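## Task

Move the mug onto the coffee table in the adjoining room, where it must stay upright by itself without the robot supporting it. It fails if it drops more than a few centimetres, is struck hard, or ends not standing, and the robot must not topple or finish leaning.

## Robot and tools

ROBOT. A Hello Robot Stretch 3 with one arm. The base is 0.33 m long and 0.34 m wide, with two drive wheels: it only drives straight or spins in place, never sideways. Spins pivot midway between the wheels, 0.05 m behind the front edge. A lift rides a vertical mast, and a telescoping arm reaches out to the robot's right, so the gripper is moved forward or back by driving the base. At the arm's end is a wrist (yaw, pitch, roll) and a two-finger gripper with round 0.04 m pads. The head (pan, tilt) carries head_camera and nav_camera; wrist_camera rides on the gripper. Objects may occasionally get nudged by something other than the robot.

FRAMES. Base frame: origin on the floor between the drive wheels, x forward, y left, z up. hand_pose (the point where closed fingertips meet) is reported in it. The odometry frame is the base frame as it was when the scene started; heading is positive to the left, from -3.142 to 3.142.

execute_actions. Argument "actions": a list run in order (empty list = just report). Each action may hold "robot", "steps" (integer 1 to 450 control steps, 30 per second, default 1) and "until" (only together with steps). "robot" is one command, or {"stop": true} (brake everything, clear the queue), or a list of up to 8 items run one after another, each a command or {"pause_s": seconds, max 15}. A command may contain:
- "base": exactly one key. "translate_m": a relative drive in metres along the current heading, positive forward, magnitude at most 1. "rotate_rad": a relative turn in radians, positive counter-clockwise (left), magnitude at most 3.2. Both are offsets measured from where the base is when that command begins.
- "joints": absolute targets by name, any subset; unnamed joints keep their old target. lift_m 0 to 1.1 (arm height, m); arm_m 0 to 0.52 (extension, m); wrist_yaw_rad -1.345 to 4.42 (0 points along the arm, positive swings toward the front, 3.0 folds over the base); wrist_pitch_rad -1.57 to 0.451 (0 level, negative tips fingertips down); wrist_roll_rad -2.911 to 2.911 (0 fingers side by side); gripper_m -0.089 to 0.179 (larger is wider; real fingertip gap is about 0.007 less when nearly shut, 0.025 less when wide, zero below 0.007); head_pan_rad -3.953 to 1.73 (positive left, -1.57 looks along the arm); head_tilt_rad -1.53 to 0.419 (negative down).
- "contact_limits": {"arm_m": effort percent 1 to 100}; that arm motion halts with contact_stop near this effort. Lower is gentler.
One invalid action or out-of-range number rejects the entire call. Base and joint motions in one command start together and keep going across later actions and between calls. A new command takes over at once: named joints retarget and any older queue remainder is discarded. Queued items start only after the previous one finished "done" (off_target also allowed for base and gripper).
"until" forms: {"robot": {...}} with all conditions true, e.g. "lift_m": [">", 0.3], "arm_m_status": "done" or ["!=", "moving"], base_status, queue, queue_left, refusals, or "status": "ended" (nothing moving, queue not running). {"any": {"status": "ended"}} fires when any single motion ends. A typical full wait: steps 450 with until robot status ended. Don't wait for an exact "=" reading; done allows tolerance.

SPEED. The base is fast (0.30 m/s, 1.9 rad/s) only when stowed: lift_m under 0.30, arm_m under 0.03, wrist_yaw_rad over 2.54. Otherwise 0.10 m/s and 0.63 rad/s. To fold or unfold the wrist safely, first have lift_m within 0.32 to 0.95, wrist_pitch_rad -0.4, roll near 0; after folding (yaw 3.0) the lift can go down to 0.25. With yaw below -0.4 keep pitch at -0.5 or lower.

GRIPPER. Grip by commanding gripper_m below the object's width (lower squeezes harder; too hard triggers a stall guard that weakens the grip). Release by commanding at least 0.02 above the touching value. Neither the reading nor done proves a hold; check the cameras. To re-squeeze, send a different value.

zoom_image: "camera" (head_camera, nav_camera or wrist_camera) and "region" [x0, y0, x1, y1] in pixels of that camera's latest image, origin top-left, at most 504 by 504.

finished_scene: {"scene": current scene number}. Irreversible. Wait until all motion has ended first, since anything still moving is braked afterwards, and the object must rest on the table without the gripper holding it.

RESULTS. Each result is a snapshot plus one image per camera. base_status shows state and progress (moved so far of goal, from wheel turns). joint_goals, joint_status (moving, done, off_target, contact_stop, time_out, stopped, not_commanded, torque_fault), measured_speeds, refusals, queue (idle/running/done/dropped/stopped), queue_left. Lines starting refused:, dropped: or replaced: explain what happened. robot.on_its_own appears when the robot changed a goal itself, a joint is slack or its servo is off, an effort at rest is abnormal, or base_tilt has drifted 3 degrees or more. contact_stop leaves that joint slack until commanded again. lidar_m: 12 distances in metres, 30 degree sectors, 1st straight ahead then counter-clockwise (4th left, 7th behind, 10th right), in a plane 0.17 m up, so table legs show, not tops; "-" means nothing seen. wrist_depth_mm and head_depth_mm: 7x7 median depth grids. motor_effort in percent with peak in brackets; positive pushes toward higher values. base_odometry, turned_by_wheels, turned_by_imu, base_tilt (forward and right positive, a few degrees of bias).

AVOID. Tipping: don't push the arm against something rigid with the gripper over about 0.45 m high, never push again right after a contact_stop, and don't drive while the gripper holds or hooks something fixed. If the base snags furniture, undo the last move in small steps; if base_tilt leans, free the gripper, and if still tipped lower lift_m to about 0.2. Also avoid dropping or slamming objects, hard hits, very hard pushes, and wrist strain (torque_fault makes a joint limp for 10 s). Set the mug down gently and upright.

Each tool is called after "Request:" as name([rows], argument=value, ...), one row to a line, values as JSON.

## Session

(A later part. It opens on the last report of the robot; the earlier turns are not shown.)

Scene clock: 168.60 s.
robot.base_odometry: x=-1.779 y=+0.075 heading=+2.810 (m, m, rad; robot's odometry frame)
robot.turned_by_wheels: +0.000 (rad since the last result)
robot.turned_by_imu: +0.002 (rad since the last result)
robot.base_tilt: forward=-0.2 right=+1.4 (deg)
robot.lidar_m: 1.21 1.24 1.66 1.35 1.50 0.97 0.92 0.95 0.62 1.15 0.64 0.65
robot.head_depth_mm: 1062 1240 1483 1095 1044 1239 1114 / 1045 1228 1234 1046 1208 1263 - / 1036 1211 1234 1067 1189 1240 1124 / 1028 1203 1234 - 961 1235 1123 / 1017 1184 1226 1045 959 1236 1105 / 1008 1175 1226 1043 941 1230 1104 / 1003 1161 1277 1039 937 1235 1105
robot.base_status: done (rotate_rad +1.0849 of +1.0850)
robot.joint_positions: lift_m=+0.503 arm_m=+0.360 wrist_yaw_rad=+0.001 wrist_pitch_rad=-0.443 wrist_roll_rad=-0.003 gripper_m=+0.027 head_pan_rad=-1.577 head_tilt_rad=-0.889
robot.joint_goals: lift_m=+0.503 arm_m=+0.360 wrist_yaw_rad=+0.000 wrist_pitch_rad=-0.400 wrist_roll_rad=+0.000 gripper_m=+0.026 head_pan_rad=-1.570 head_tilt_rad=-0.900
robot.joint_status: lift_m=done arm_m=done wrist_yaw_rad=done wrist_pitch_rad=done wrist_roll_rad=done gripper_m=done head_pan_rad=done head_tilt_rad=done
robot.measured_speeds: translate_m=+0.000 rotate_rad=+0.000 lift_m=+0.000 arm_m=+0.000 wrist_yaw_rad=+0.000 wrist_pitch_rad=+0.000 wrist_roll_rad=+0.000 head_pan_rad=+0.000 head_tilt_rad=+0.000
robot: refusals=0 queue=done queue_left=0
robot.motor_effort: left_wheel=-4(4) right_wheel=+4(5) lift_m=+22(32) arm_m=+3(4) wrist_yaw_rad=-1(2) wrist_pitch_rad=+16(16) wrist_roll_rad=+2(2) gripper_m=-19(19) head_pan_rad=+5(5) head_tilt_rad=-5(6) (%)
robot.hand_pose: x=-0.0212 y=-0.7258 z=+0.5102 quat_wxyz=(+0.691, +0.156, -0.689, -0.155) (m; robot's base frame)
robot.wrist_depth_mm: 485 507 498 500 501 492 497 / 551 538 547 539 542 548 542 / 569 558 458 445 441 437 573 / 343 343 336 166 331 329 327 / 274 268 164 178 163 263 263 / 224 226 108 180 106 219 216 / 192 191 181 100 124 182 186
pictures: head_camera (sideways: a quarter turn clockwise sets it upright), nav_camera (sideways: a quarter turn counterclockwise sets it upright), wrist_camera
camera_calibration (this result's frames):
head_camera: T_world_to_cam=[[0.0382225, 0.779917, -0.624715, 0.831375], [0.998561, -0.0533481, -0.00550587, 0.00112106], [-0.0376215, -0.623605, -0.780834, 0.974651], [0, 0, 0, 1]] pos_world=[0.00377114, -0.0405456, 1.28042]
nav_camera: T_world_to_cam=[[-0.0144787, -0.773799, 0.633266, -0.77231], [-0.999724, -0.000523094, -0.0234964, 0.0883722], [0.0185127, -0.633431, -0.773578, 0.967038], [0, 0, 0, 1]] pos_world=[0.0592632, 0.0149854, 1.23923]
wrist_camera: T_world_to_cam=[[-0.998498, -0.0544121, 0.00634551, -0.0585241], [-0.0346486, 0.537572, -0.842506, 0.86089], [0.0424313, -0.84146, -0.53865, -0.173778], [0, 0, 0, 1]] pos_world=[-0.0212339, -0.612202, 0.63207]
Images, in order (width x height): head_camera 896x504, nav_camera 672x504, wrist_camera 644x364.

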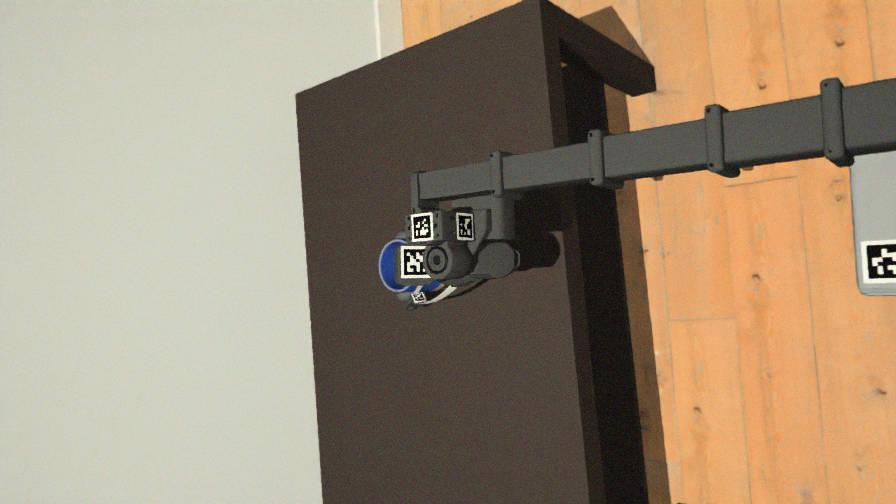

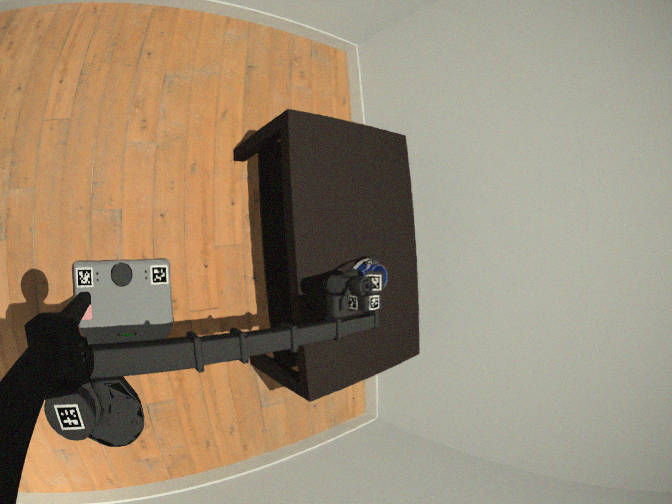

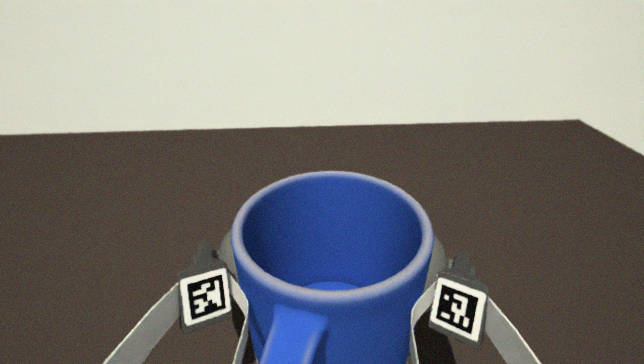

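Request:
execute_actions([
  {"robot":{"joints":{"lift_m":0.488}},"steps":200,"until":{"robot":{"status":"ended"}}},
  {"robot":{"joints":{"gripper_m":0.16}},"steps":100,"until":{"robot":{"status":"ended"}}},
  {"robot":{"joints":{"arm_m":0.2}},"steps":200,"until":{"robot":{"status":"ended"}}},
])

Scene clock: 174.83 s.
robot.base_odometry: x=-1.779 y=+0.075 heading=+2.810 (m, m, rad; robot's odometry frame)
robot.turned_by_wheels: +0.000 (rad since the last result)
robot.turned_by_imu: +0.002 (rad since the last result)
robot.base_tilt: forward=-0.2 right=+1.4 (deg)
robot.lidar_m: 1.21 1.24 1.66 1.36 1.50 0.97 0.92 0.95 0.62 1.15 0.64 0.64
robot.head_depth_mm: 1060 1243 1480 1098 1046 1235 1113 / 1055 1232 1234 1045 1211 1240 1127 / 1047 1214 1229 1049 964 1213 1125 / 1030 1197 1236 1020 - 1236 1126 / 1020 1186 1223 1044 962 1238 1108 / 1014 1175 1225 1039 943 1235 1101 / 1002 1160 1271 1038 937 1229 1102
robot.base_status: done (rotate_rad +1.0849 of +1.0850)
robot.joint_positions: lift_m=+0.488 arm_m=+0.200 wrist_yaw_rad=+0.001 wrist_pitch_rad=-0.420 wrist_roll_rad=-0.003 gripper_m=+0.160 head_pan_rad=-1.577 head_tilt_rad=-0.889
robot.joint_goals: lift_m=+0.488 arm_m=+0.200 wrist_yaw_rad=+0.000 wrist_pitch_rad=-0.400 wrist_roll_rad=+0.000 gripper_m=+0.160 head_pan_rad=-1.570 head_tilt_rad=-0.900
robot.joint_status: lift_m=done arm_m=done wrist_yaw_rad=done wrist_pitch_rad=done wrist_roll_rad=done gripper_m=done head_pan_rad=done head_tilt_rad=done
robot.measured_speeds: translate_m=+0.000 rotate_rad=+0.000 lift_m=+0.000 arm_m=+0.000 wrist_yaw_rad=+0.000 wrist_pitch_rad=+0.000 wrist_roll_rad=+0.000 head_pan_rad=+0.000 head_tilt_rad=+0.000
robot: refusals=0 queue=done queue_left=0
robot.motor_effort: left_wheel=-4(4) right_wheel=+4(5) lift_m=+20(22) arm_m=-3(2) wrist_yaw_rad=+0(1) wrist_pitch_rad=+7(16) wrist_roll_rad=+2(2) gripper_m=+0(83) head_pan_rad=+5(4) head_tilt_rad=-5(6) (%)
robot.hand_pose: x=-0.0212 y=-0.5695 z=+0.5004 quat_wxyz=(+0.693, +0.148, -0.690, -0.147) (m; robot's base frame)
robot.wrist_depth_mm: 635 649 645 643 644 644 635 / 699 684 687 678 699 678 700 / 463 453 456 251 439 432 459 / 335 333 327 274 320 314 315 / 261 272 257 256 254 250 251 / 215 - 212 212 209 210 208 / - 176 180 179 179 173 180
pictures: head_camera (sideways: a quarter turn clockwise sets it upright), nav_camera (sideways: a quarter turn counterclockwise sets it upright), wrist_camera
camera_calibration (this result's frames):
head_camera: T_world_to_cam=[[0.0382224, 0.779917, -0.624715, 0.831375], [0.998561, -0.053348, -0.00550586, 0.00112105], [-0.0376214, -0.623606, -0.780833, 0.974651], [0, 0, 0, 1]] pos_world=[0.00377115, -0.0405456, 1.28042]
nav_camera: T_world_to_cam=[[-0.0144786, -0.773799, 0.633266, -0.77231], [-0.999724, -0.000523217, -0.0234964, 0.0883722], [0.0185128, -0.633431, -0.773577, 0.967038], [0, 0, 0, 1]] pos_world=[0.0592632, 0.0149854, 1.23923]
wrist_camera: T_world_to_cam=[[-0.998499, -0.0542557, 0.00754624, -0.0504656], [-0.0346229, 0.518339, -0.854474, 0.763601], [0.0424486, -0.853453, -0.519439, -0.0640363], [0, 0, 0, 1]] pos_world=[-0.0212335, -0.453194, 0.619595]
Images, in order (width x height): head_camera 896x504, nav_camera 672x504, wrist_camera 644x364.

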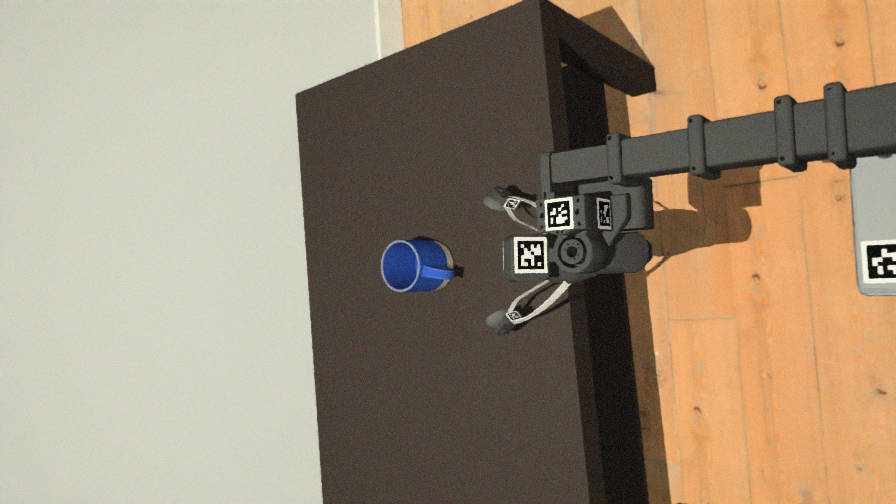

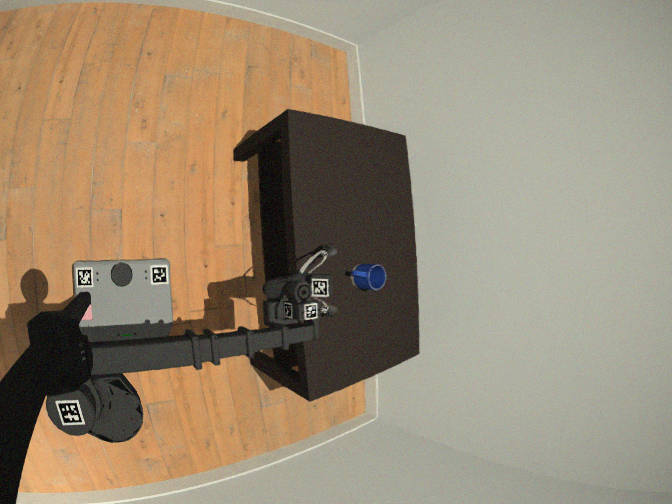

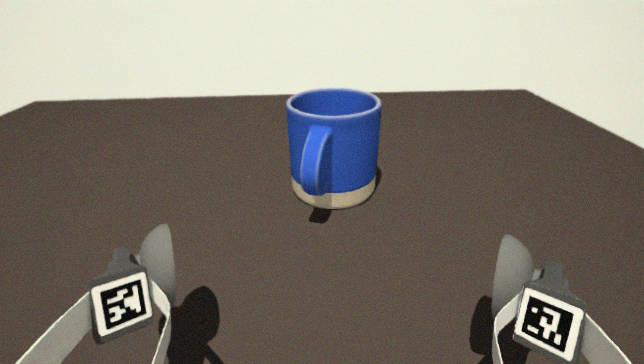

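Request:
finished_scene(scene=2)

The scene is finished: the task was done.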